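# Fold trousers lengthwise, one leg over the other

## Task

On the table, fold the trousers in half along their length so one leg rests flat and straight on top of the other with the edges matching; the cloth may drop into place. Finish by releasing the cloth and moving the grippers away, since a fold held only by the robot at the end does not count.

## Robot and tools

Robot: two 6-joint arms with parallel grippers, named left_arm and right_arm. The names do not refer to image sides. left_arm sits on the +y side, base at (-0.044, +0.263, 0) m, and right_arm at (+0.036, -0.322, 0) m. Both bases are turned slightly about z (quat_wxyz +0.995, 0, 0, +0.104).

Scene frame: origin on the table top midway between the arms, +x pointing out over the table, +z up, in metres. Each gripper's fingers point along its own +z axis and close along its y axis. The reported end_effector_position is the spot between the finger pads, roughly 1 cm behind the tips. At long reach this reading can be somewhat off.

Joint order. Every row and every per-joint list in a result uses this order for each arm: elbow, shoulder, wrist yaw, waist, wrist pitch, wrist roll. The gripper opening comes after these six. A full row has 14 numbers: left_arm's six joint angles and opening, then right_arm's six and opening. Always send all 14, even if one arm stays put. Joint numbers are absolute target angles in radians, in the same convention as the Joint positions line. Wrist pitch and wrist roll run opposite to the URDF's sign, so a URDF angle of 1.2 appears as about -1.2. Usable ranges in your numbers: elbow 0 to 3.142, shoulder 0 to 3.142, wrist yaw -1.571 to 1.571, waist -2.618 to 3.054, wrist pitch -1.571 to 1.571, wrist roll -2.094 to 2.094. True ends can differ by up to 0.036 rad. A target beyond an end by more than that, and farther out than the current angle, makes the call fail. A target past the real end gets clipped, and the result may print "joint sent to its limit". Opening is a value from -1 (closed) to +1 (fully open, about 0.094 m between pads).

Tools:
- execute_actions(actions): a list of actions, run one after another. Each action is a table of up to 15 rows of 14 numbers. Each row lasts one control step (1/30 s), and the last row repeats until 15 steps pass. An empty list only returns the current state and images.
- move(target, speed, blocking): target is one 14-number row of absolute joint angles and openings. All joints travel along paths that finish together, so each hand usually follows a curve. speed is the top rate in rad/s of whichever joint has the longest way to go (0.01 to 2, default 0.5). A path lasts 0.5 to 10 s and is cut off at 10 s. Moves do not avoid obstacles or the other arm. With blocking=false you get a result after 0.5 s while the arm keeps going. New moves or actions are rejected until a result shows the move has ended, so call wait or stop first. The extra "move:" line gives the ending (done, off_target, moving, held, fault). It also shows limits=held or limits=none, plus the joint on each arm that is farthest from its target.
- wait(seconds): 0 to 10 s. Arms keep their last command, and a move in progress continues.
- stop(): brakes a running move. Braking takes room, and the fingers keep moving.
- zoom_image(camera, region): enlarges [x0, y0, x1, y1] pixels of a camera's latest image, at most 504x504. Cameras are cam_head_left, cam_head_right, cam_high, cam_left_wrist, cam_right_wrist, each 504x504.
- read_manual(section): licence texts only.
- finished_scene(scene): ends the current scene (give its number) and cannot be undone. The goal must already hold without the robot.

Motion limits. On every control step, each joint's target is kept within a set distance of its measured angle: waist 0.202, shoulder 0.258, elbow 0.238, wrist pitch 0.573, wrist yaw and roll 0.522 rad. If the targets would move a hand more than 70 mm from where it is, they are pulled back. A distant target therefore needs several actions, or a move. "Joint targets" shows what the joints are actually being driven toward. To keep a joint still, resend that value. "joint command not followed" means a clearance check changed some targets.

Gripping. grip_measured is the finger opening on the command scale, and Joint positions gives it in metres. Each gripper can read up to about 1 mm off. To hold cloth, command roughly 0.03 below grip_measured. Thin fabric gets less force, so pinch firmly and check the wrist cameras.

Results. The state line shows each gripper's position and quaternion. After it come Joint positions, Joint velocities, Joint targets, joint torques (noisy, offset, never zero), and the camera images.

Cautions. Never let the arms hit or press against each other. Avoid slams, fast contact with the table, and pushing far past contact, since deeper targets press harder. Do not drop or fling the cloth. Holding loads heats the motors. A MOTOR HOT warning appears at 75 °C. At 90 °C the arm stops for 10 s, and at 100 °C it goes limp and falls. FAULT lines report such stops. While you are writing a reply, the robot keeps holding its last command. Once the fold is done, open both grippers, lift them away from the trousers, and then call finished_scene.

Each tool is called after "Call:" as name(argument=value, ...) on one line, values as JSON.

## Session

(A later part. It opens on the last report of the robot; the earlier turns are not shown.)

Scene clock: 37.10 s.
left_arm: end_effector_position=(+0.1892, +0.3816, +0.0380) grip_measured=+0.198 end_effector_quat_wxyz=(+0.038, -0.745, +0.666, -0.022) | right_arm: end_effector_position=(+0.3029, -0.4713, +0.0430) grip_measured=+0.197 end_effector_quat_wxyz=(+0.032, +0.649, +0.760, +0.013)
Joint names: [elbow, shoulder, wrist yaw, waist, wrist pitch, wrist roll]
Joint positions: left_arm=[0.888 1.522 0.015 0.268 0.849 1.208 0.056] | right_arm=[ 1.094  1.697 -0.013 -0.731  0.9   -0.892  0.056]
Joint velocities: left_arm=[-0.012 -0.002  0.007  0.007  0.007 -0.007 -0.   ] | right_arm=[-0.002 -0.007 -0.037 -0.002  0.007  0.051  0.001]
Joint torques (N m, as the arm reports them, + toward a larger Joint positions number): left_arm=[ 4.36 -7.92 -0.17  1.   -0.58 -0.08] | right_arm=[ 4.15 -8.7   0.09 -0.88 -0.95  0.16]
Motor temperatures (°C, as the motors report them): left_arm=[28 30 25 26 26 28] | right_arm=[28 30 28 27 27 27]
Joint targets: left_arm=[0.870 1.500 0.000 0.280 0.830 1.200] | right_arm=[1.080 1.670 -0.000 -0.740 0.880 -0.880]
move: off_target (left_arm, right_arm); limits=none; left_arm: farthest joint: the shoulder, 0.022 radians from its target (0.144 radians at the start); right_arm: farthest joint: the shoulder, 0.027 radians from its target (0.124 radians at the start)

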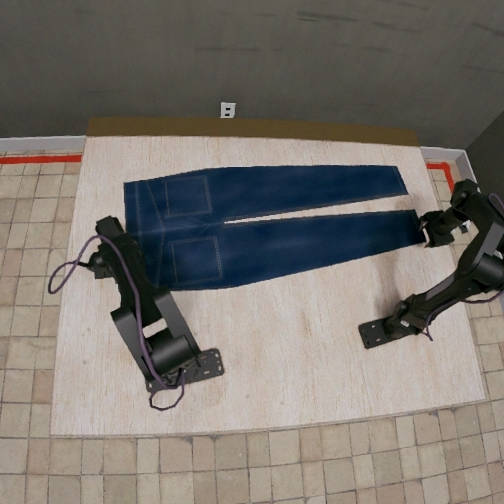

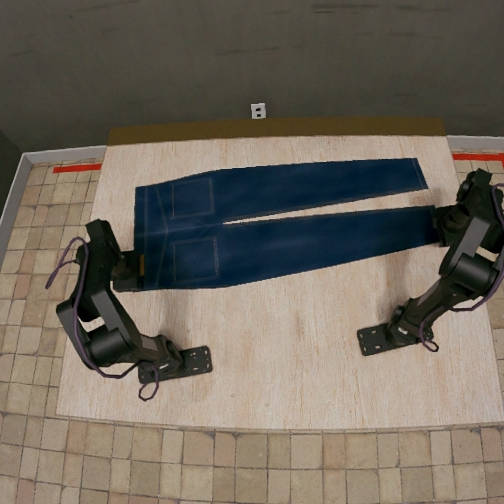

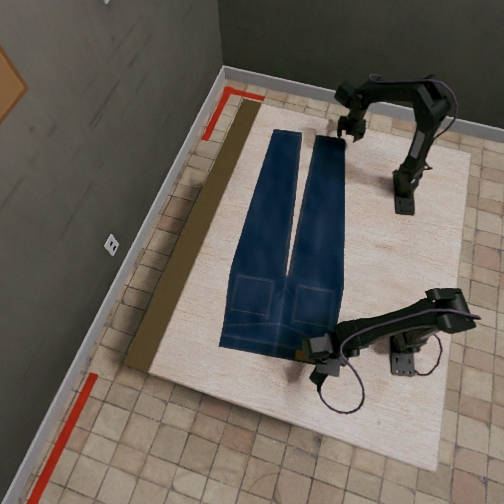

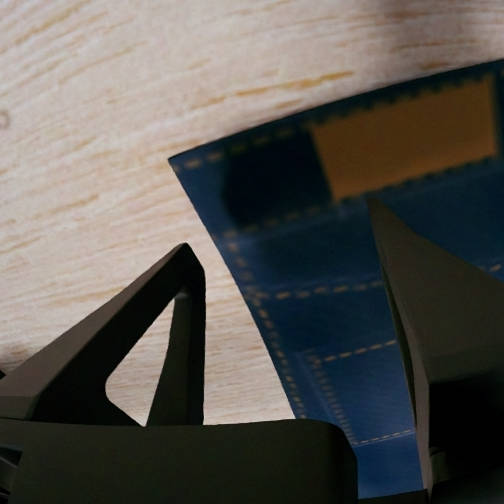

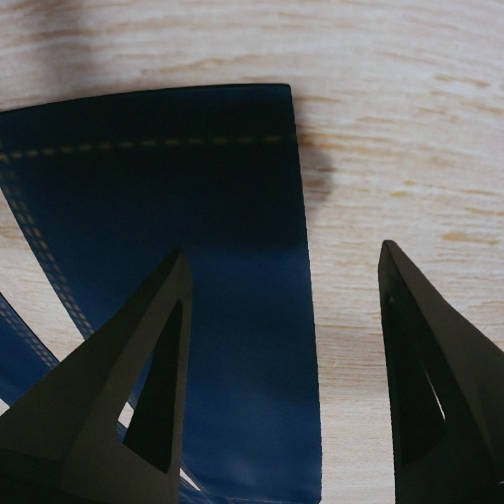

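Call:
move(target=[0.68,1.46,0,0.29,0.655,1.2,-0.1,0.91,1.7,0,-0.72,0.655,-0.88,-0.1], speed=0.2)

Call:
move(target=[0.68,1.48,0,0.29,0.655,1.2,-1,0.91,1.71,0,-0.72,0.655,-0.88,-1])

Call:
move(target=[1.02,1.46,0,0.26,1.05,1.2,-1,1.25,1.68,0,-0.69,1.07,-0.9,-1], speed=0.4)

Scene clock: 42.63 s.
left_arm: end_effector_position=(+0.1717, +0.3740, +0.0113) grip_measured=-0.098 end_effector_quat_wxyz=(+0.055, -0.746, +0.663, -0.029) | right_arm: end_effector_position=(+0.2959, -0.4674, +0.0103) grip_measured=-0.097 end_effector_quat_wxyz=(+0.047, +0.649, +0.759, +0.015)
Joint names: [elbow, shoulder, wrist yaw, waist, wrist pitch, wrist roll]
Joint positions: left_arm=[0.715 1.465 0.015 0.274 0.698 1.208 0.042] | right_arm=[ 0.948  1.697 -0.013 -0.731  0.724 -0.891  0.042]
Joint velocities: left_arm=[ 0.002 -0.017 -0.11  -0.007  0.022  0.037 -0.   ] | right_arm=[ 0.012  0.002 -0.022 -0.002  0.007 -0.022  0.   ]
Joint torques (N m, as the arm reports them, + toward a larger Joint positions number): left_arm=[ 2.9  -5.72 -0.19  1.35 -0.91 -0.09] | right_arm=[ 2.19 -6.27  0.09  0.97 -1.47  0.11]
Motor temperatures (°C, as the motors report them): left_arm=[27 30 25 26 26 28] | right_arm=[28 30 28 27 27 27]
Joint targets: left_arm=[0.680 1.460 -0.000 0.290 0.655 1.200] | right_arm=[0.910 1.700 0.000 -0.720 0.655 -0.880]
move: off_target (left_arm, right_arm); limits=none; left_arm: farthest joint: the wrist pitch, 0.043 radians from its target (0.194 radians at the start); right_arm: farthest joint: the wrist pitch, 0.069 radians from its target (0.245 radians at the start)

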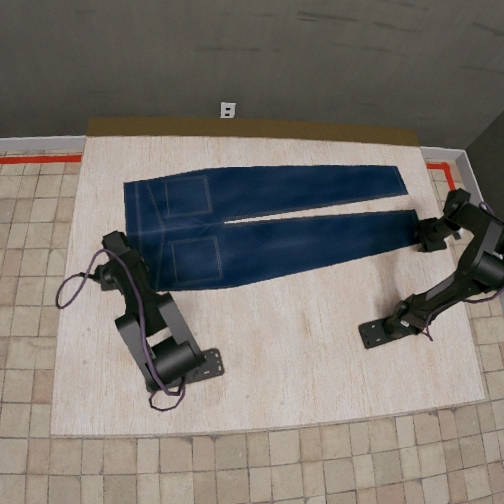

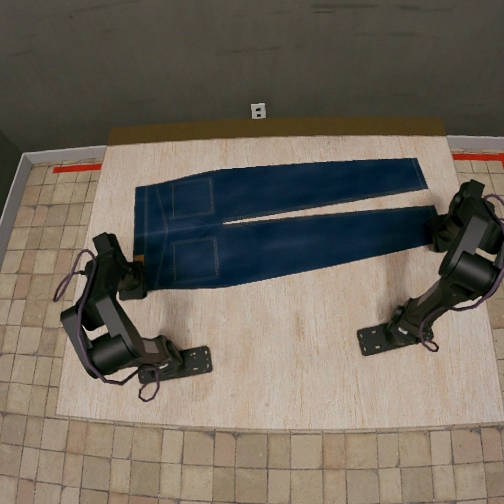

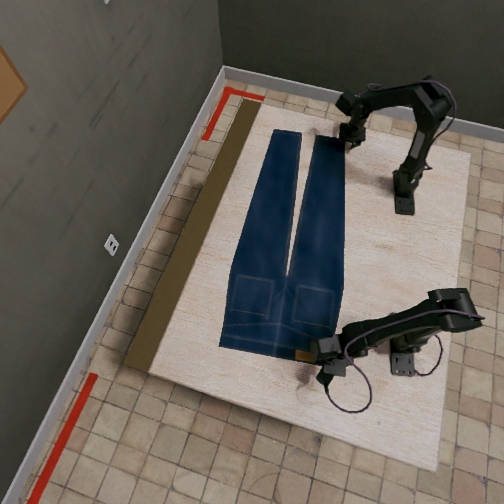

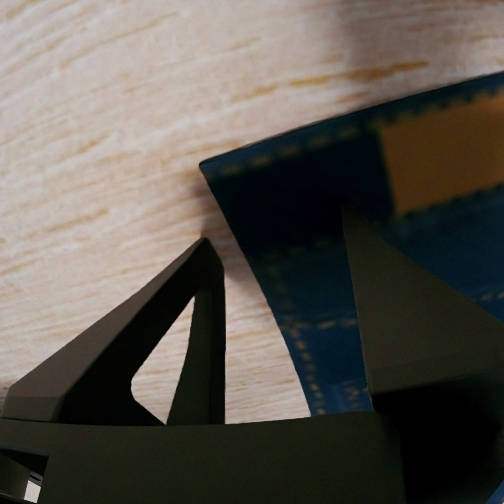

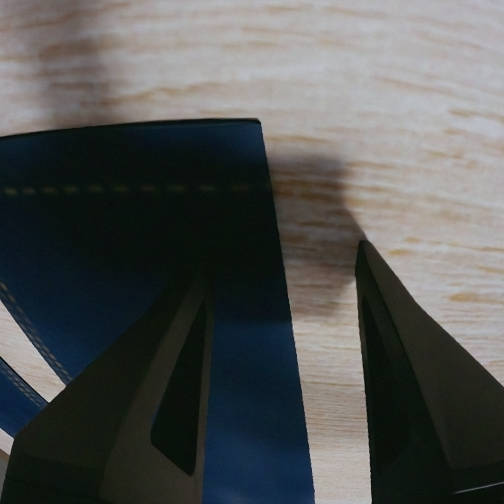

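Scene clock: 43.33 s.
left_arm: end_effector_position=(+0.1732, +0.3748, +0.0106) grip_measured=-0.980 end_effector_quat_wxyz=(+0.059, -0.746, +0.663, -0.030) | right_arm: end_effector_position=(+0.2984, -0.4676, +0.0108) grip_measured=-0.993 end_effector_quat_wxyz=(+0.051, +0.648, +0.759, +0.019)
Joint names: [elbow, shoulder, wrist yaw, waist, wrist pitch, wrist roll]
Joint positions: left_arm=[0.71  1.465 0.015 0.274 0.684 1.208 0.001] | right_arm=[ 0.948  1.697 -0.019 -0.731  0.715 -0.891  0.   ]
Joint velocities: left_arm=[-0.002 -0.007 -0.081 -0.002 -0.007  0.051 -0.001] | right_arm=[-0.017 -0.007 -0.037 -0.002  0.051  0.051 -0.001]
Joint torques (N m, as the arm reports them, + toward a larger Joint positions number): left_arm=[ 3.29 -4.02 -0.18  1.35 -0.8  -0.09] | right_arm=[ 2.19 -5.52  0.14  0.97 -1.4   0.11]
Motor temperatures (°C, as the motors report them): left_arm=[27 30 25 26 26 28] | right_arm=[28 30 28 27 27 27]
Joint targets: left_arm=[0.680 1.480 -0.000 0.290 0.655 1.200] | right_arm=[0.910 1.710 -0.000 -0.720 0.655 -0.880]
move: off_target (left_arm, right_arm); limits=none; left_arm: farthest joint: the elbow, 0.030 radians from its target (0.035 radians at the start); right_arm: farthest joint: the wrist pitch, 0.060 radians from its target (0.069 radians at the start)

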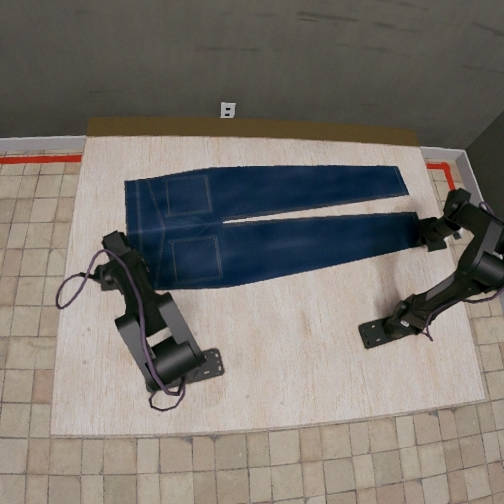

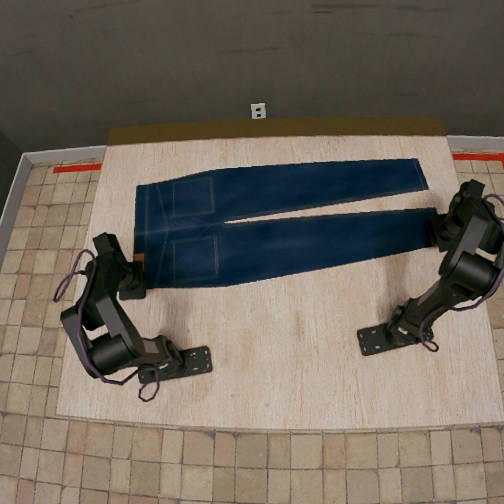

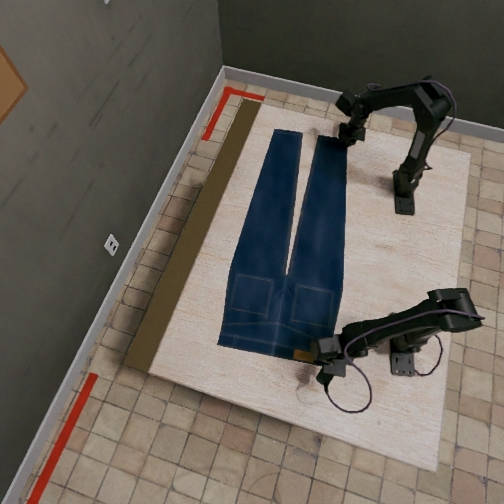

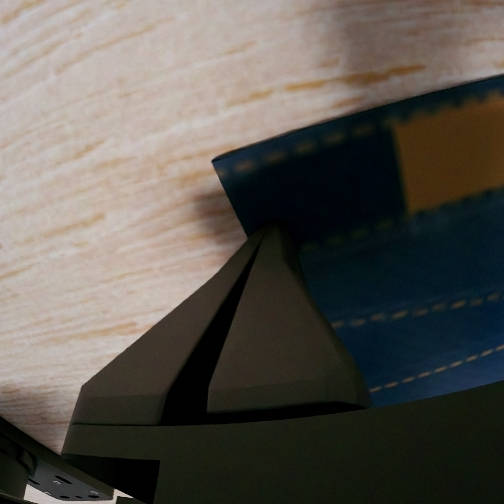

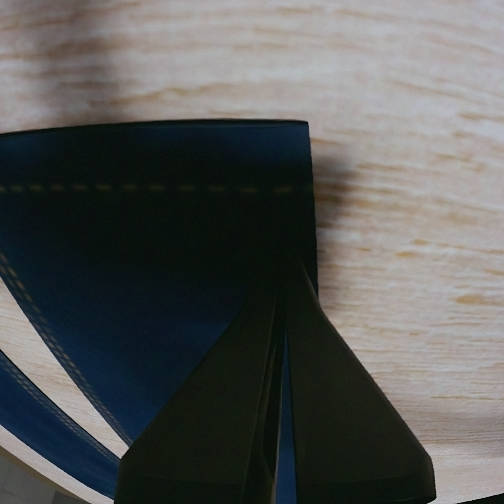

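Scene clock: 44.97 s.
left_arm: end_effector_position=(+0.1812, +0.3790, +0.0744) grip_measured=-0.980 end_effector_quat_wxyz=(+0.027, -0.747, +0.664, -0.018) | right_arm: end_effector_position=(+0.3107, -0.4650, +0.0737) grip_measured=-0.994 end_effector_quat_wxyz=(+0.021, +0.638, +0.770, +0.012)
Joint names: [elbow, shoulder, wrist yaw, waist, wrist pitch, wrist roll]
Joint positions: left_arm=[0.99  1.465 0.015 0.274 1.031 1.207 0.001] | right_arm=[ 1.222  1.697 -0.014 -0.701  1.051 -0.891  0.   ]
Joint velocities: left_arm=[-0.002 -0.012 -0.066  0.002 -0.007  0.007 -0.001] | right_arm=[ 0.002  0.017  0.007 -0.012  0.022  0.022 -0.   ]
Joint torques (N m, as the arm reports them, + toward a larger Joint positions number): left_arm=[ 7.94 -6.19 -0.19 -1.13 -0.18 -0.09] | right_arm=[ 7.33 -8.07  0.11  1.01 -0.57 -0.1 ]
Motor temperatures (°C, as the motors report them): left_arm=[28 30 25 26 26 28] | right_arm=[28 30 28 27 27 27]
Joint targets: left_arm=[1.020 1.460 0.000 0.260 1.050 1.200] | right_arm=[1.250 1.680 0.000 -0.690 1.070 -0.900]
move: off_target (left_arm, right_arm); limits=none; left_arm: farthest joint: the elbow, 0.030 radians from its target (0.310 radians at the start); right_arm: farthest joint: the elbow, 0.028 radians from its target (0.302 radians at the start)

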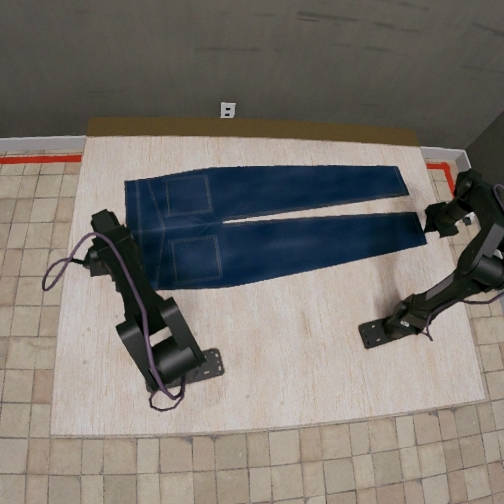

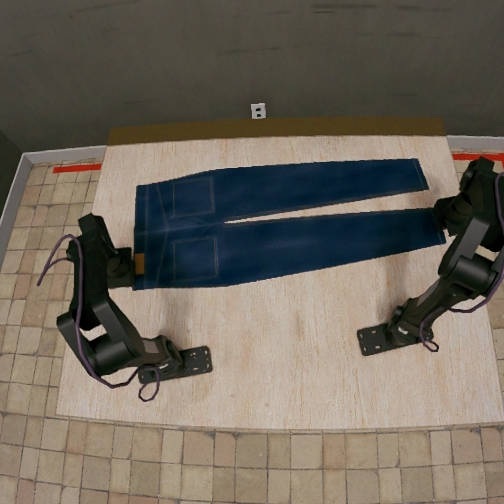

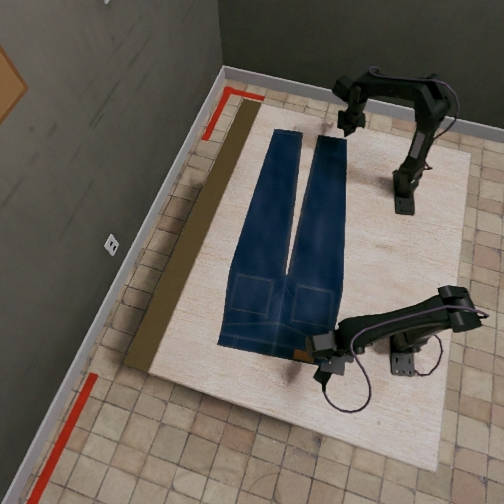

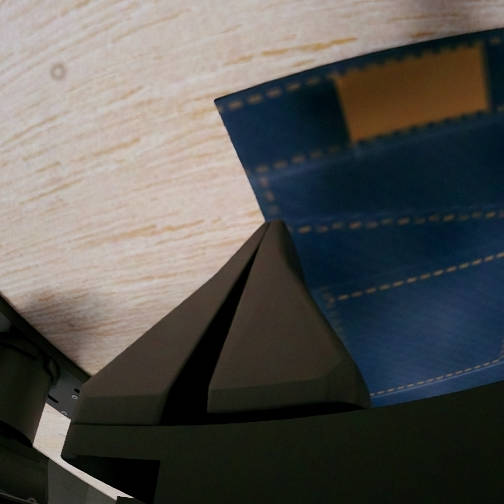

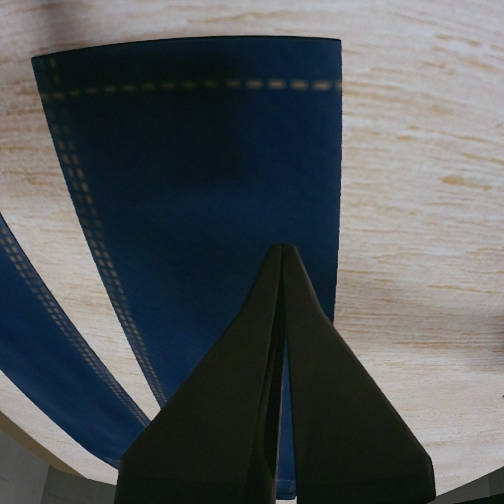

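Call:
move(target=[0.853,1.632,0,0.25,0.79,1.22,0.2,1.056,1.806,0,-0.7,0.81,-0.92,0.2], speed=0.25)

Call:
move(target=[0.853,1.632,0,0.25,0.79,1.22,-1,1.056,1.806,0,-0.7,0.81,-0.92,-1])

Call:
move(target=[1.2,1.56,0,0.23,1.15,1.24,-1,1.4,1.74,0,-0.645,1.17,-0.95,-1], speed=0.4)

Scene clock: 49.03 s.
left_arm: end_effector_position=(+0.1816, +0.3764, +0.0112) grip_measured=+0.198 end_effector_quat_wxyz=(-0.005, -0.746, +0.666, -0.006) | right_arm: end_effector_position=(+0.3045, -0.4615, +0.0112) grip_measured=+0.197 end_effector_quat_wxyz=(-0.001, +0.644, +0.765, +0.007)
Joint names: [elbow, shoulder, wrist yaw, waist, wrist pitch, wrist roll]
Joint positions: left_arm=[0.873 1.621 0.015 0.264 0.827 1.212 0.056] | right_arm=[ 1.075  1.795 -0.015 -0.701  0.851 -0.906  0.056]
Joint velocities: left_arm=[ 0.002  0.032 -0.051  0.007 -0.037 -0.022  0.001] | right_arm=[-0.002 -0.002 -0.007 -0.007  0.081  0.022 -0.001]
Joint torques (N m, as the arm reports them, + toward a larger Joint positions number): left_arm=[ 3.72 -5.76 -0.19 -1.07 -0.62  0.06] | right_arm=[ 3.45 -6.5   0.11  0.17 -1.05 -0.15]
Motor temperatures (°C, as the motors report them): left_arm=[28 30 25 26 26 28] | right_arm=[29 30 28 27 27 27]
Joint targets: left_arm=[0.853 1.632 0.000 0.250 0.790 1.220] | right_arm=[1.056 1.806 -0.000 -0.700 0.810 -0.920]
move: off_target (left_arm, right_arm); limits=none; left_arm: farthest joint: the wrist pitch, 0.037 radians from its target (0.242 radians at the start); right_arm: farthest joint: the wrist pitch, 0.041 radians from its target (0.241 radians at the start)

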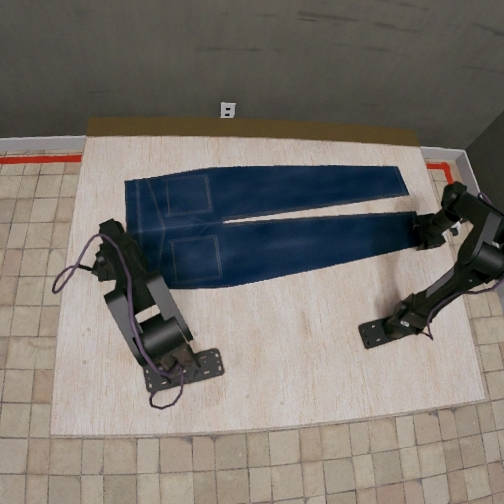

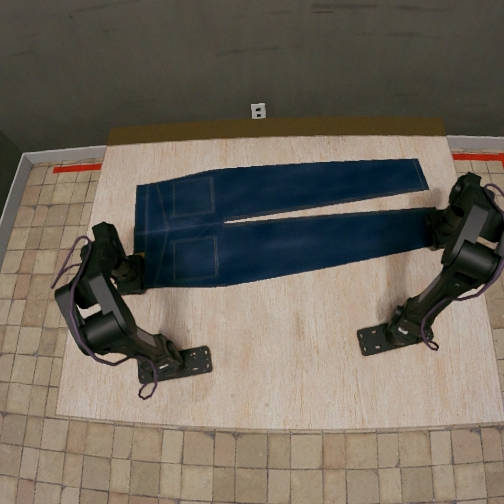

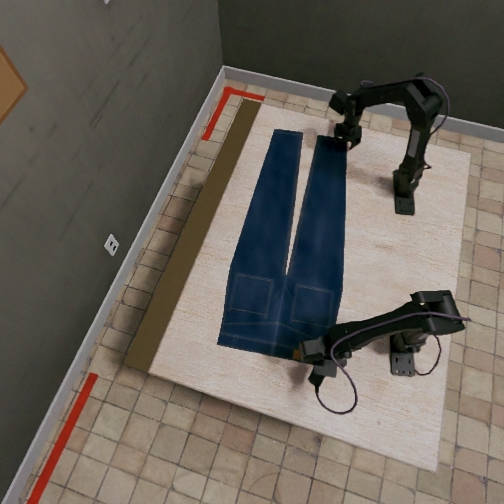

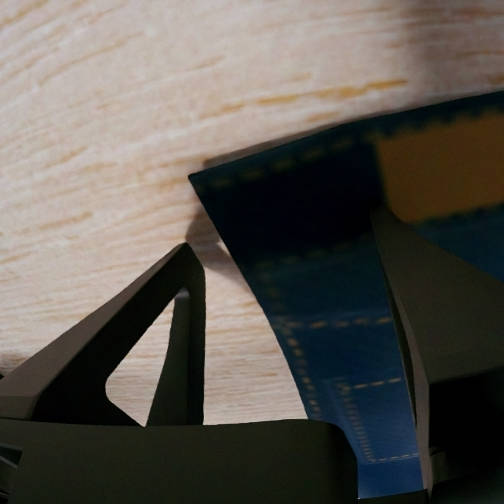

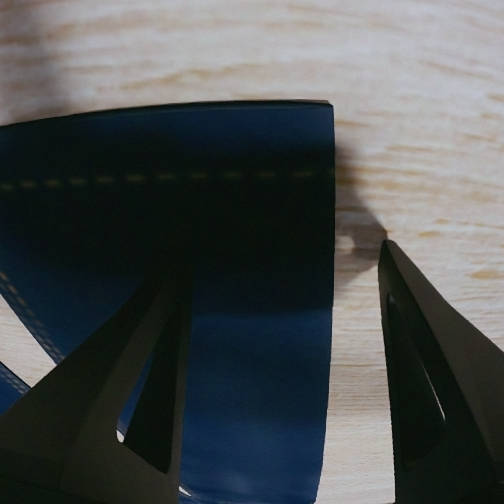

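Scene clock: 49.73 s.
left_arm: end_effector_position=(+0.1817, +0.3753, +0.0112) grip_measured=-0.968 end_effector_quat_wxyz=(-0.007, -0.746, +0.666, -0.009) | right_arm: end_effector_position=(+0.3063, -0.4601, +0.0112) grip_measured=-0.970 end_effector_quat_wxyz=(-0.001, +0.644, +0.765, +0.013)
Joint names: [elbow, shoulder, wrist yaw, waist, wrist pitch, wrist roll]
Joint positions: left_arm=[0.873 1.621 0.021 0.264 0.829 1.212 0.002] | right_arm=[ 1.075  1.795 -0.027 -0.701  0.847 -0.907  0.001]
Joint velocities: left_arm=[-0.007  0.007  0.007  0.027 -0.007 -0.066  0.   ] | right_arm=[-0.002 -0.007  0.037 -0.002 -0.007 -0.037 -0.   ]
Joint torques (N m, as the arm reports them, + toward a larger Joint positions number): left_arm=[ 3.76 -5.7  -0.25 -1.13 -0.63  0.05] | right_arm=[ 3.47 -6.45  0.22  0.07 -1.   -0.12]
Motor temperatures (°C, as the motors report them): left_arm=[28 30 25 26 26 28] | right_arm=[29 30 28 27 27 27]
Joint targets: left_arm=[0.853 1.632 0.000 0.250 0.790 1.220] | right_arm=[1.056 1.806 -0.000 -0.700 0.810 -0.920]
move: off_target (left_arm, right_arm); limits=none; left_arm: farthest joint: the wrist pitch, 0.039 radians from its target (0.037 radians at the start); right_arm: farthest joint: the wrist pitch, 0.037 radians from its target (0.041 radians at the start)

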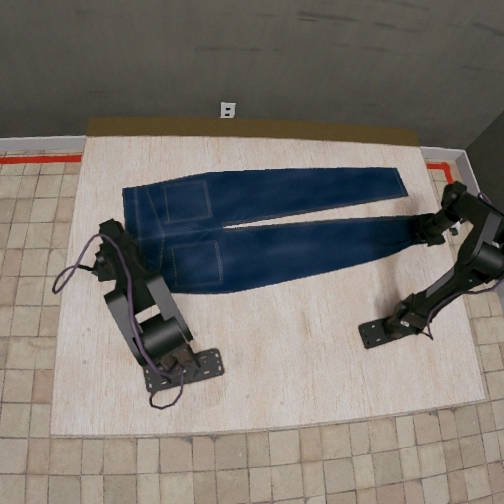

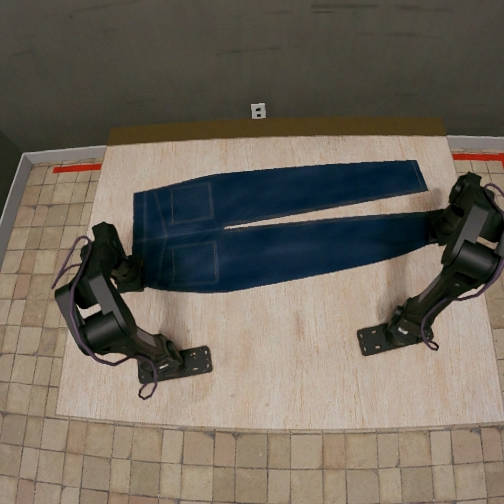

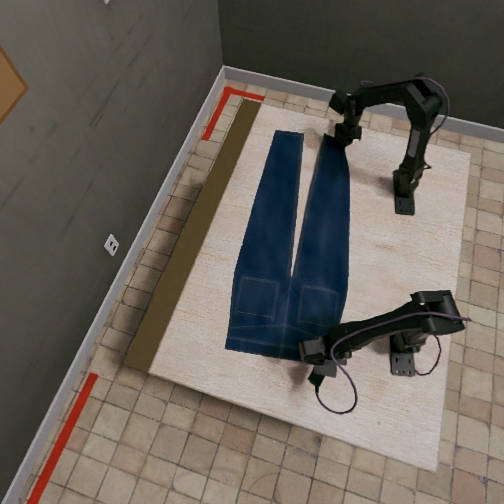

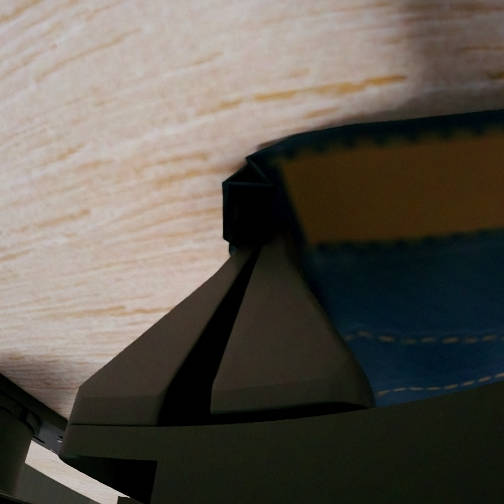

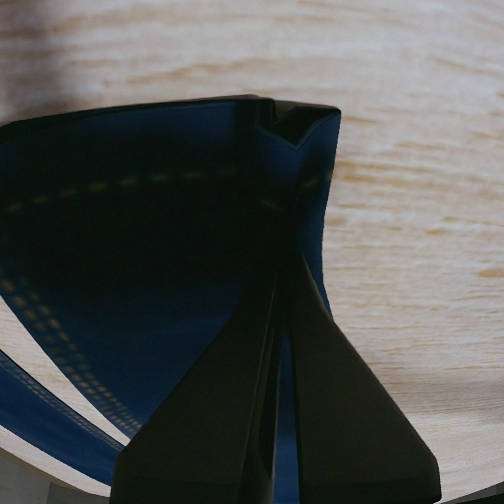

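Scene clock: 51.27 s.
left_arm: end_effector_position=(+0.2071, +0.3792, +0.0915) grip_measured=-0.968 end_effector_quat_wxyz=(+0.006, -0.744, +0.668, -0.016) | right_arm: end_effector_position=(+0.3306, -0.4536, +0.0905) grip_measured=-0.970 end_effector_quat_wxyz=(+0.001, +0.637, +0.771, +0.017)
Joint names: [elbow, shoulder, wrist yaw, waist, wrist pitch, wrist roll]
Joint positions: left_arm=[1.169 1.58  0.025 0.237 1.137 1.233 0.002] | right_arm=[ 1.37   1.764 -0.032 -0.65   1.166 -0.939  0.001]
Joint velocities: left_arm=[-0.002 -0.002 -0.037  0.012  0.066  0.022 -0.   ] | right_arm=[-0.007  0.007 -0.066  0.002  0.066 -0.037  0.001]
Joint torques (N m, as the arm reports them, + toward a larger Joint positions number): left_arm=[ 8.   -8.58 -0.3  -0.6  -0.15  0.04] | right_arm=[ 7.39 -9.16  0.27  0.47 -0.64 -0.11]
Motor temperatures (°C, as the motors report them): left_arm=[28 30 25 26 26 28] | right_arm=[29 30 28 27 27 27]
Joint targets: left_arm=[1.200 1.560 -0.000 0.230 1.150 1.240] | right_arm=[1.400 1.740 0.000 -0.645 1.170 -0.950]
move: off_target (left_arm, right_arm); limits=none; left_arm: farthest joint: the elbow, 0.031 radians from its target (0.327 radians at the start); right_arm: farthest joint: the wrist yaw, 0.032 radians from its target (0.027 radians at the start)

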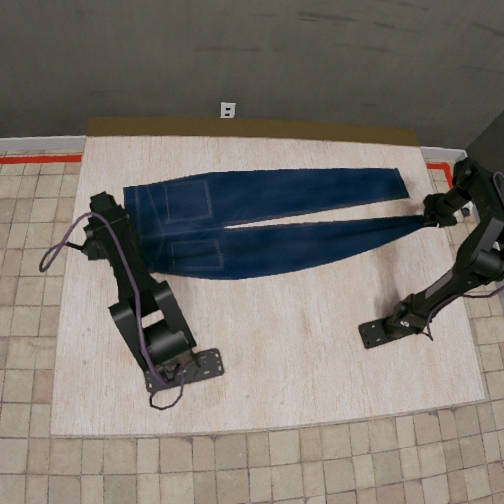

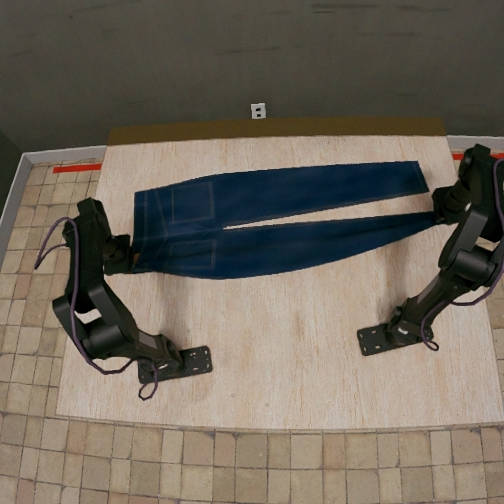

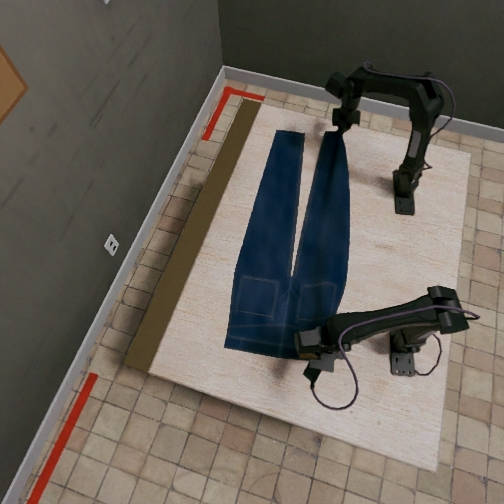

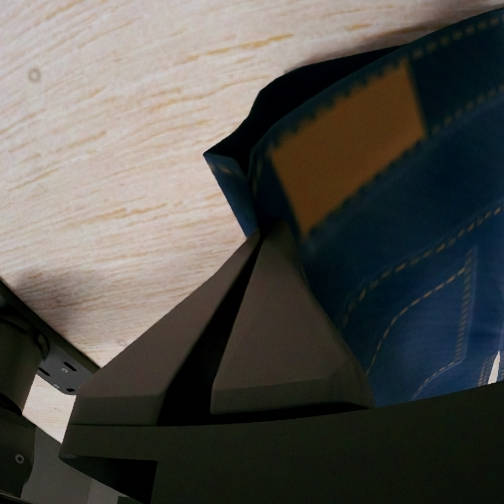

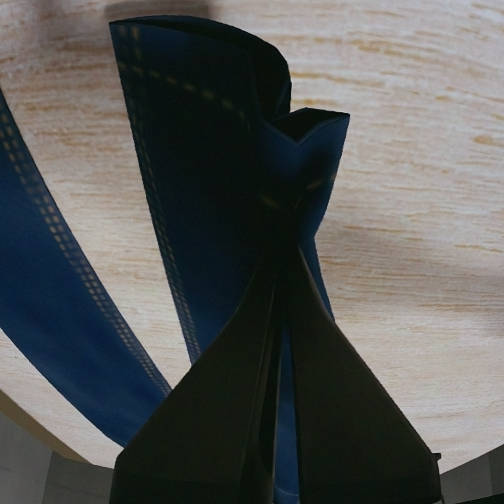

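Call:
move(target=[1.7,1.815,0,0.16,1.226,1.32,-1,1.746,1.927,0,-0.52,1.16,-1.1,-1], speed=0.35)

Call:
move(target=[1.84,2.064,0,0.115,1.016,1.36,-1,1.84,2.1,0,-0.452,0.98,-1.2,-1], speed=0.3)

Call:
move(target=[1.97,2.293,0,0.092,0.9,1.38,-1,1.97,2.293,0,-0.418,0.9,-1.27,-1], speed=0.3)

Scene clock: 57.80 s.
left_arm: end_effector_position=(+0.3157, +0.3981, +0.1553) grip_measured=-0.968 end_effector_quat_wxyz=(+0.083, -0.742, +0.663, -0.062) | right_arm: end_effector_position=(+0.4284, -0.4410, +0.1297) grip_measured=-0.970 end_effector_quat_wxyz=(+0.080, +0.642, +0.761, +0.054)
Joint names: [elbow, shoulder, wrist yaw, waist, wrist pitch, wrist roll]
Joint positions: left_arm=[1.663 1.81  0.035 0.164 1.219 1.315 0.002] | right_arm=[ 1.712  1.923 -0.04  -0.523  1.171 -1.09   0.001]
Joint velocities: left_arm=[0.002 0.017 0.081 0.002 0.037 0.007 0.   ] | right_arm=[-0.022 -0.022  0.007  0.002 -0.022 -0.022 -0.   ]
Joint torques (N m, as the arm reports them, + toward a larger Joint positions number): left_arm=[ 8.69 -9.17 -0.42 -0.38 -0.58  0.  ] | right_arm=[ 8.05 -8.81  0.35  0.28 -1.08 -0.13]
Motor temperatures (°C, as the motors report them): left_arm=[28 30 26 26 26 28] | right_arm=[30 31 28 27 27 27]
Joint targets: left_arm=[1.700 1.815 -0.000 0.160 1.226 1.320] | right_arm=[1.746 1.927 0.000 -0.520 1.160 -1.100]
move: off_target (left_arm, right_arm); limits=none; left_arm: farthest joint: the elbow, 0.037 radians from its target (0.531 radians at the start); right_arm: farthest joint: the wrist yaw, 0.040 radians from its target (0.032 radians at the start)

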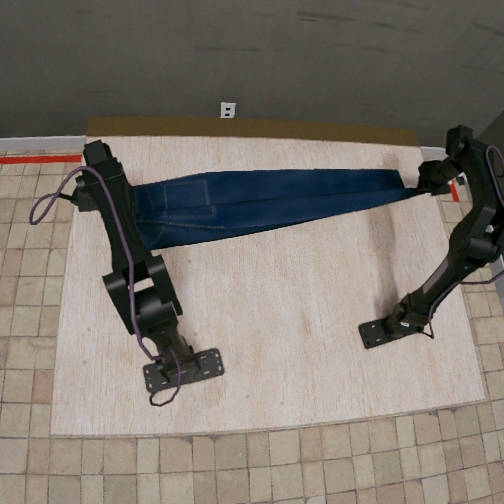

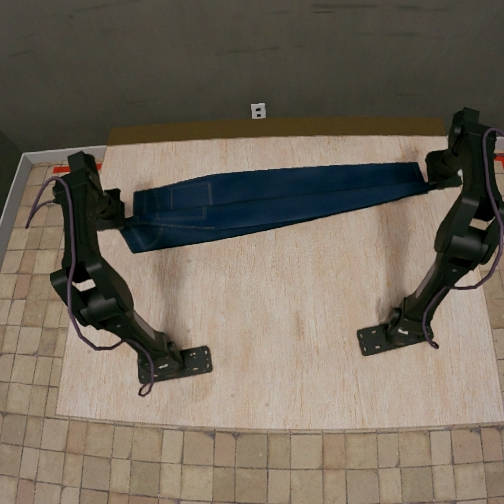

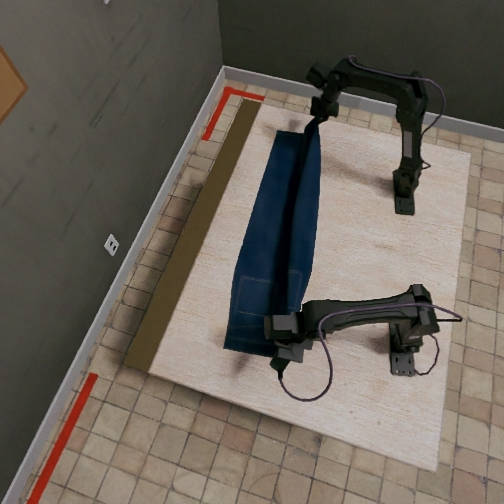

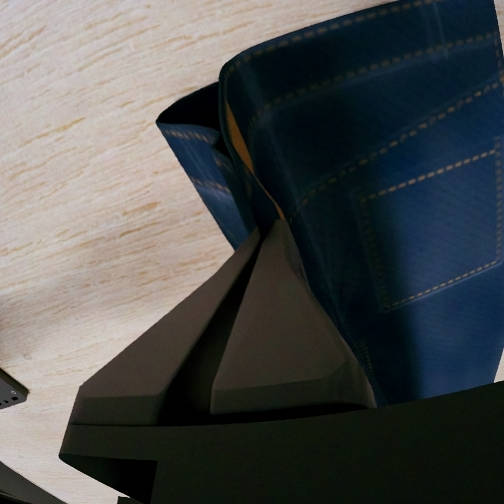

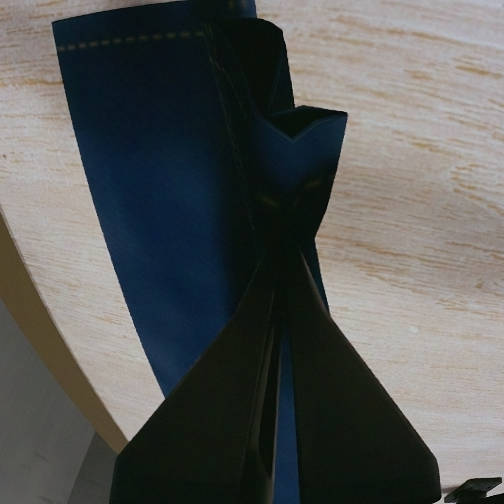

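Scene clock: 59.23 s.
left_arm: end_effector_position=(+0.3947, +0.4084, +0.1034) grip_measured=-0.968 end_effector_quat_wxyz=(+0.106, -0.738, +0.662, -0.076) | right_arm: end_effector_position=(+0.4926, -0.4301, +0.0902) grip_measured=-0.970 end_effector_quat_wxyz=(+0.106, +0.652, +0.747, +0.073)
Joint names: [elbow, shoulder, wrist yaw, waist, wrist pitch, wrist roll]
Joint positions: left_arm=[1.801 2.069 0.029 0.121 1.042 1.355 0.002] | right_arm=[ 1.804  2.105 -0.034 -0.456  1.014 -1.19   0.001]
Joint velocities: left_arm=[ 0.012 -0.012 -0.037 -0.027  0.095 -0.037 -0.002] | right_arm=[ 0.007  0.002 -0.007 -0.007  0.037  0.037 -0.   ]
Joint torques (N m, as the arm reports them, + toward a larger Joint positions number): left_arm=[  9.01 -12.57  -0.35  -0.47  -0.99   0.02] | right_arm=[  8.28 -11.06   0.28   0.35  -1.43  -0.1 ]
Motor temperatures (°C, as the motors report them): left_arm=[28 30 26 26 26 28] | right_arm=[30 31 28 27 27 27]
Joint targets: left_arm=[1.840 2.064 0.000 0.115 1.016 1.360] | right_arm=[1.840 2.100 0.000 -0.452 0.980 -1.200]
move: off_target (left_arm, right_arm); limits=none; left_arm: farthest joint: the elbow, 0.039 radians from its target (0.177 radians at the start); right_arm: farthest joint: the elbow, 0.036 radians from its target (0.128 radians at the start)

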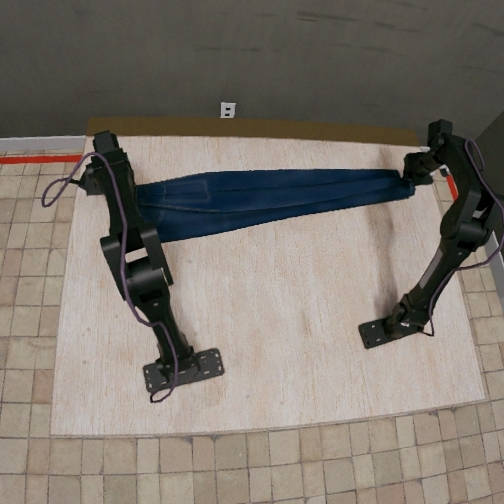

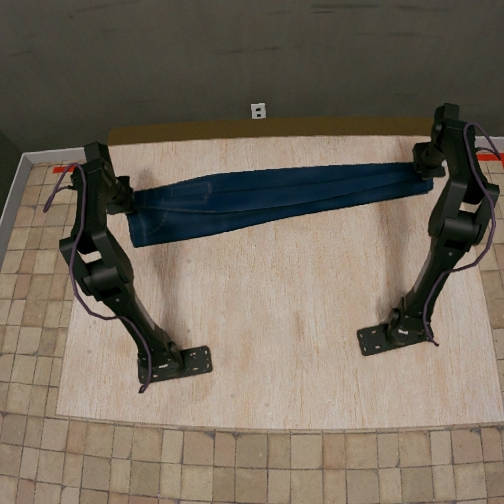

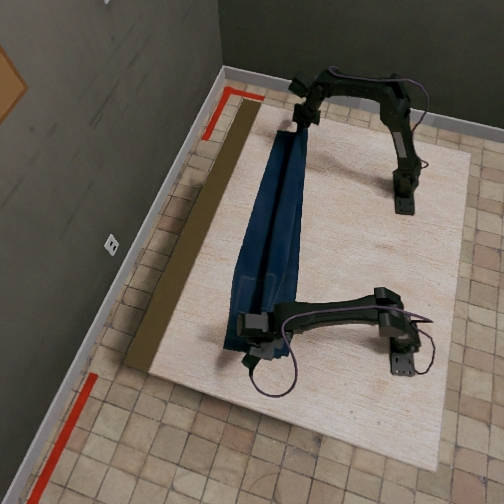

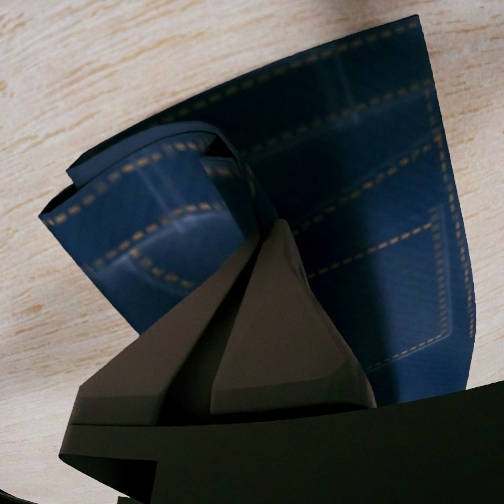

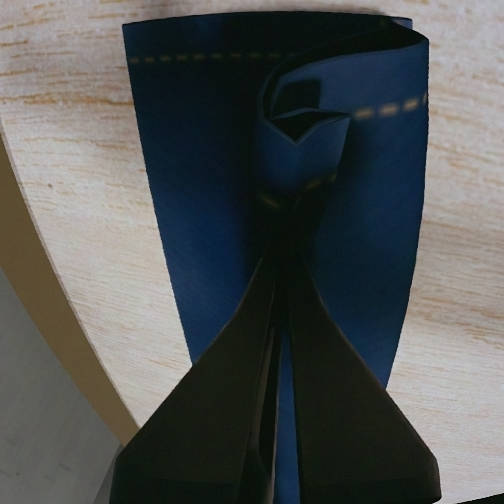

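Scene clock: 60.53 s.
left_arm: end_effector_position=(+0.4468, +0.4149, +0.0457) grip_measured=-0.968 end_effector_quat_wxyz=(+0.112, -0.737, +0.661, -0.082) | right_arm: end_effector_position=(+0.5392, -0.4257, +0.0458) grip_measured=-0.970 end_effector_quat_wxyz=(+0.112, +0.665, +0.734, +0.081)
Joint names: [elbow, shoulder, wrist yaw, waist, wrist pitch, wrist roll]
Joint positions: left_arm=[1.932 2.297 0.027 0.099 0.928 1.376 0.002] | right_arm=[ 1.934  2.298 -0.029 -0.423  0.931 -1.261  0.001]
Joint velocities: left_arm=[0.007 0.007 0.139 0.012 0.037 0.007 0.   ] | right_arm=[ 0.007  0.002 -0.007  0.007  0.066  0.037  0.001]
Joint torques (N m, as the arm reports them, + toward a larger Joint positions number): left_arm=[  8.9  -14.48  -0.33  -0.56  -1.02   0.03] | right_arm=[  8.15 -12.49   0.24   0.51  -1.39  -0.11]
Motor temperatures (°C, as the motors report them): left_arm=[28 31 26 26 26 28] | right_arm=[30 31 28 27 28 27]
Joint targets: left_arm=[1.970 2.293 0.000 0.092 0.900 1.380] | right_arm=[1.970 2.293 -0.000 -0.418 0.900 -1.270]
move: off_target (left_arm, right_arm); limits=none; left_arm: farthest joint: the elbow, 0.038 radians from its target (0.169 radians at the start); right_arm: farthest joint: the elbow, 0.036 radians from its target (0.166 radians at the start)

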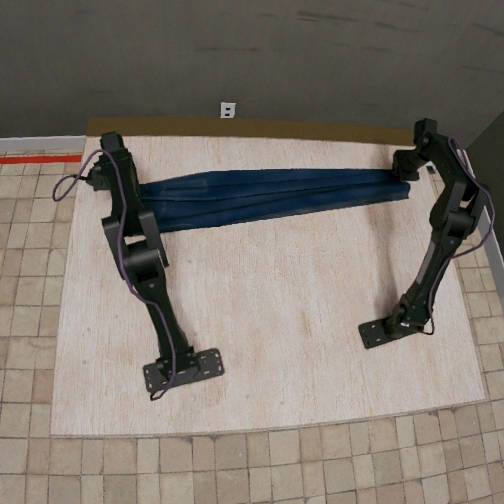

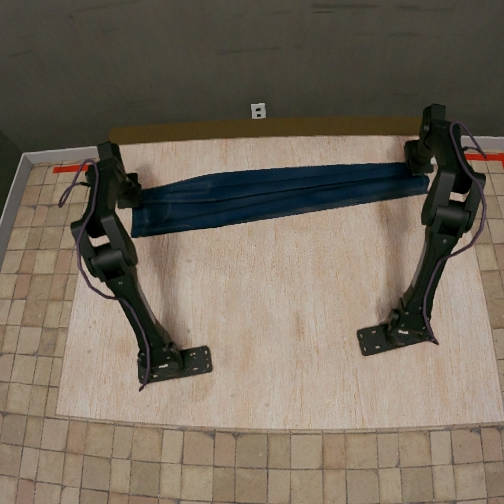

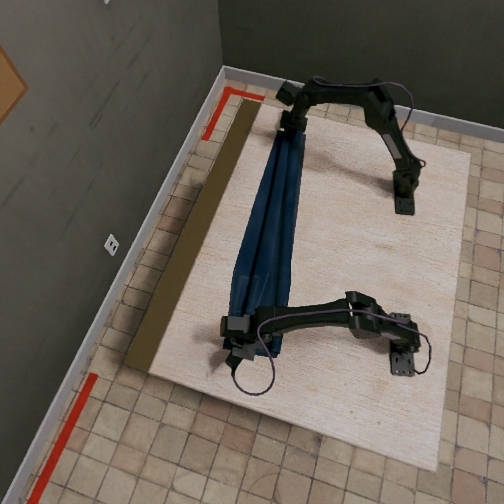

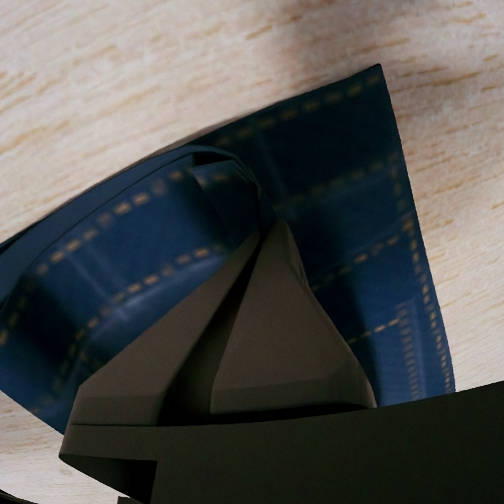

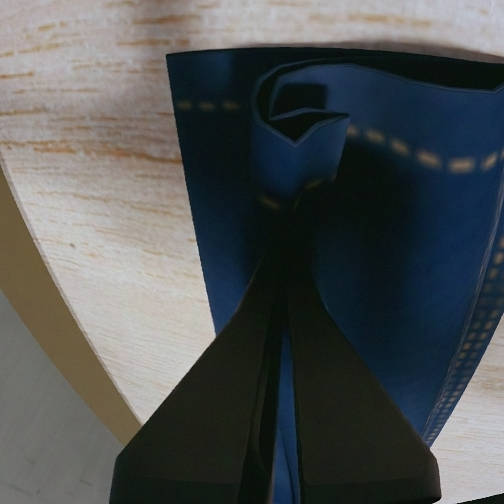

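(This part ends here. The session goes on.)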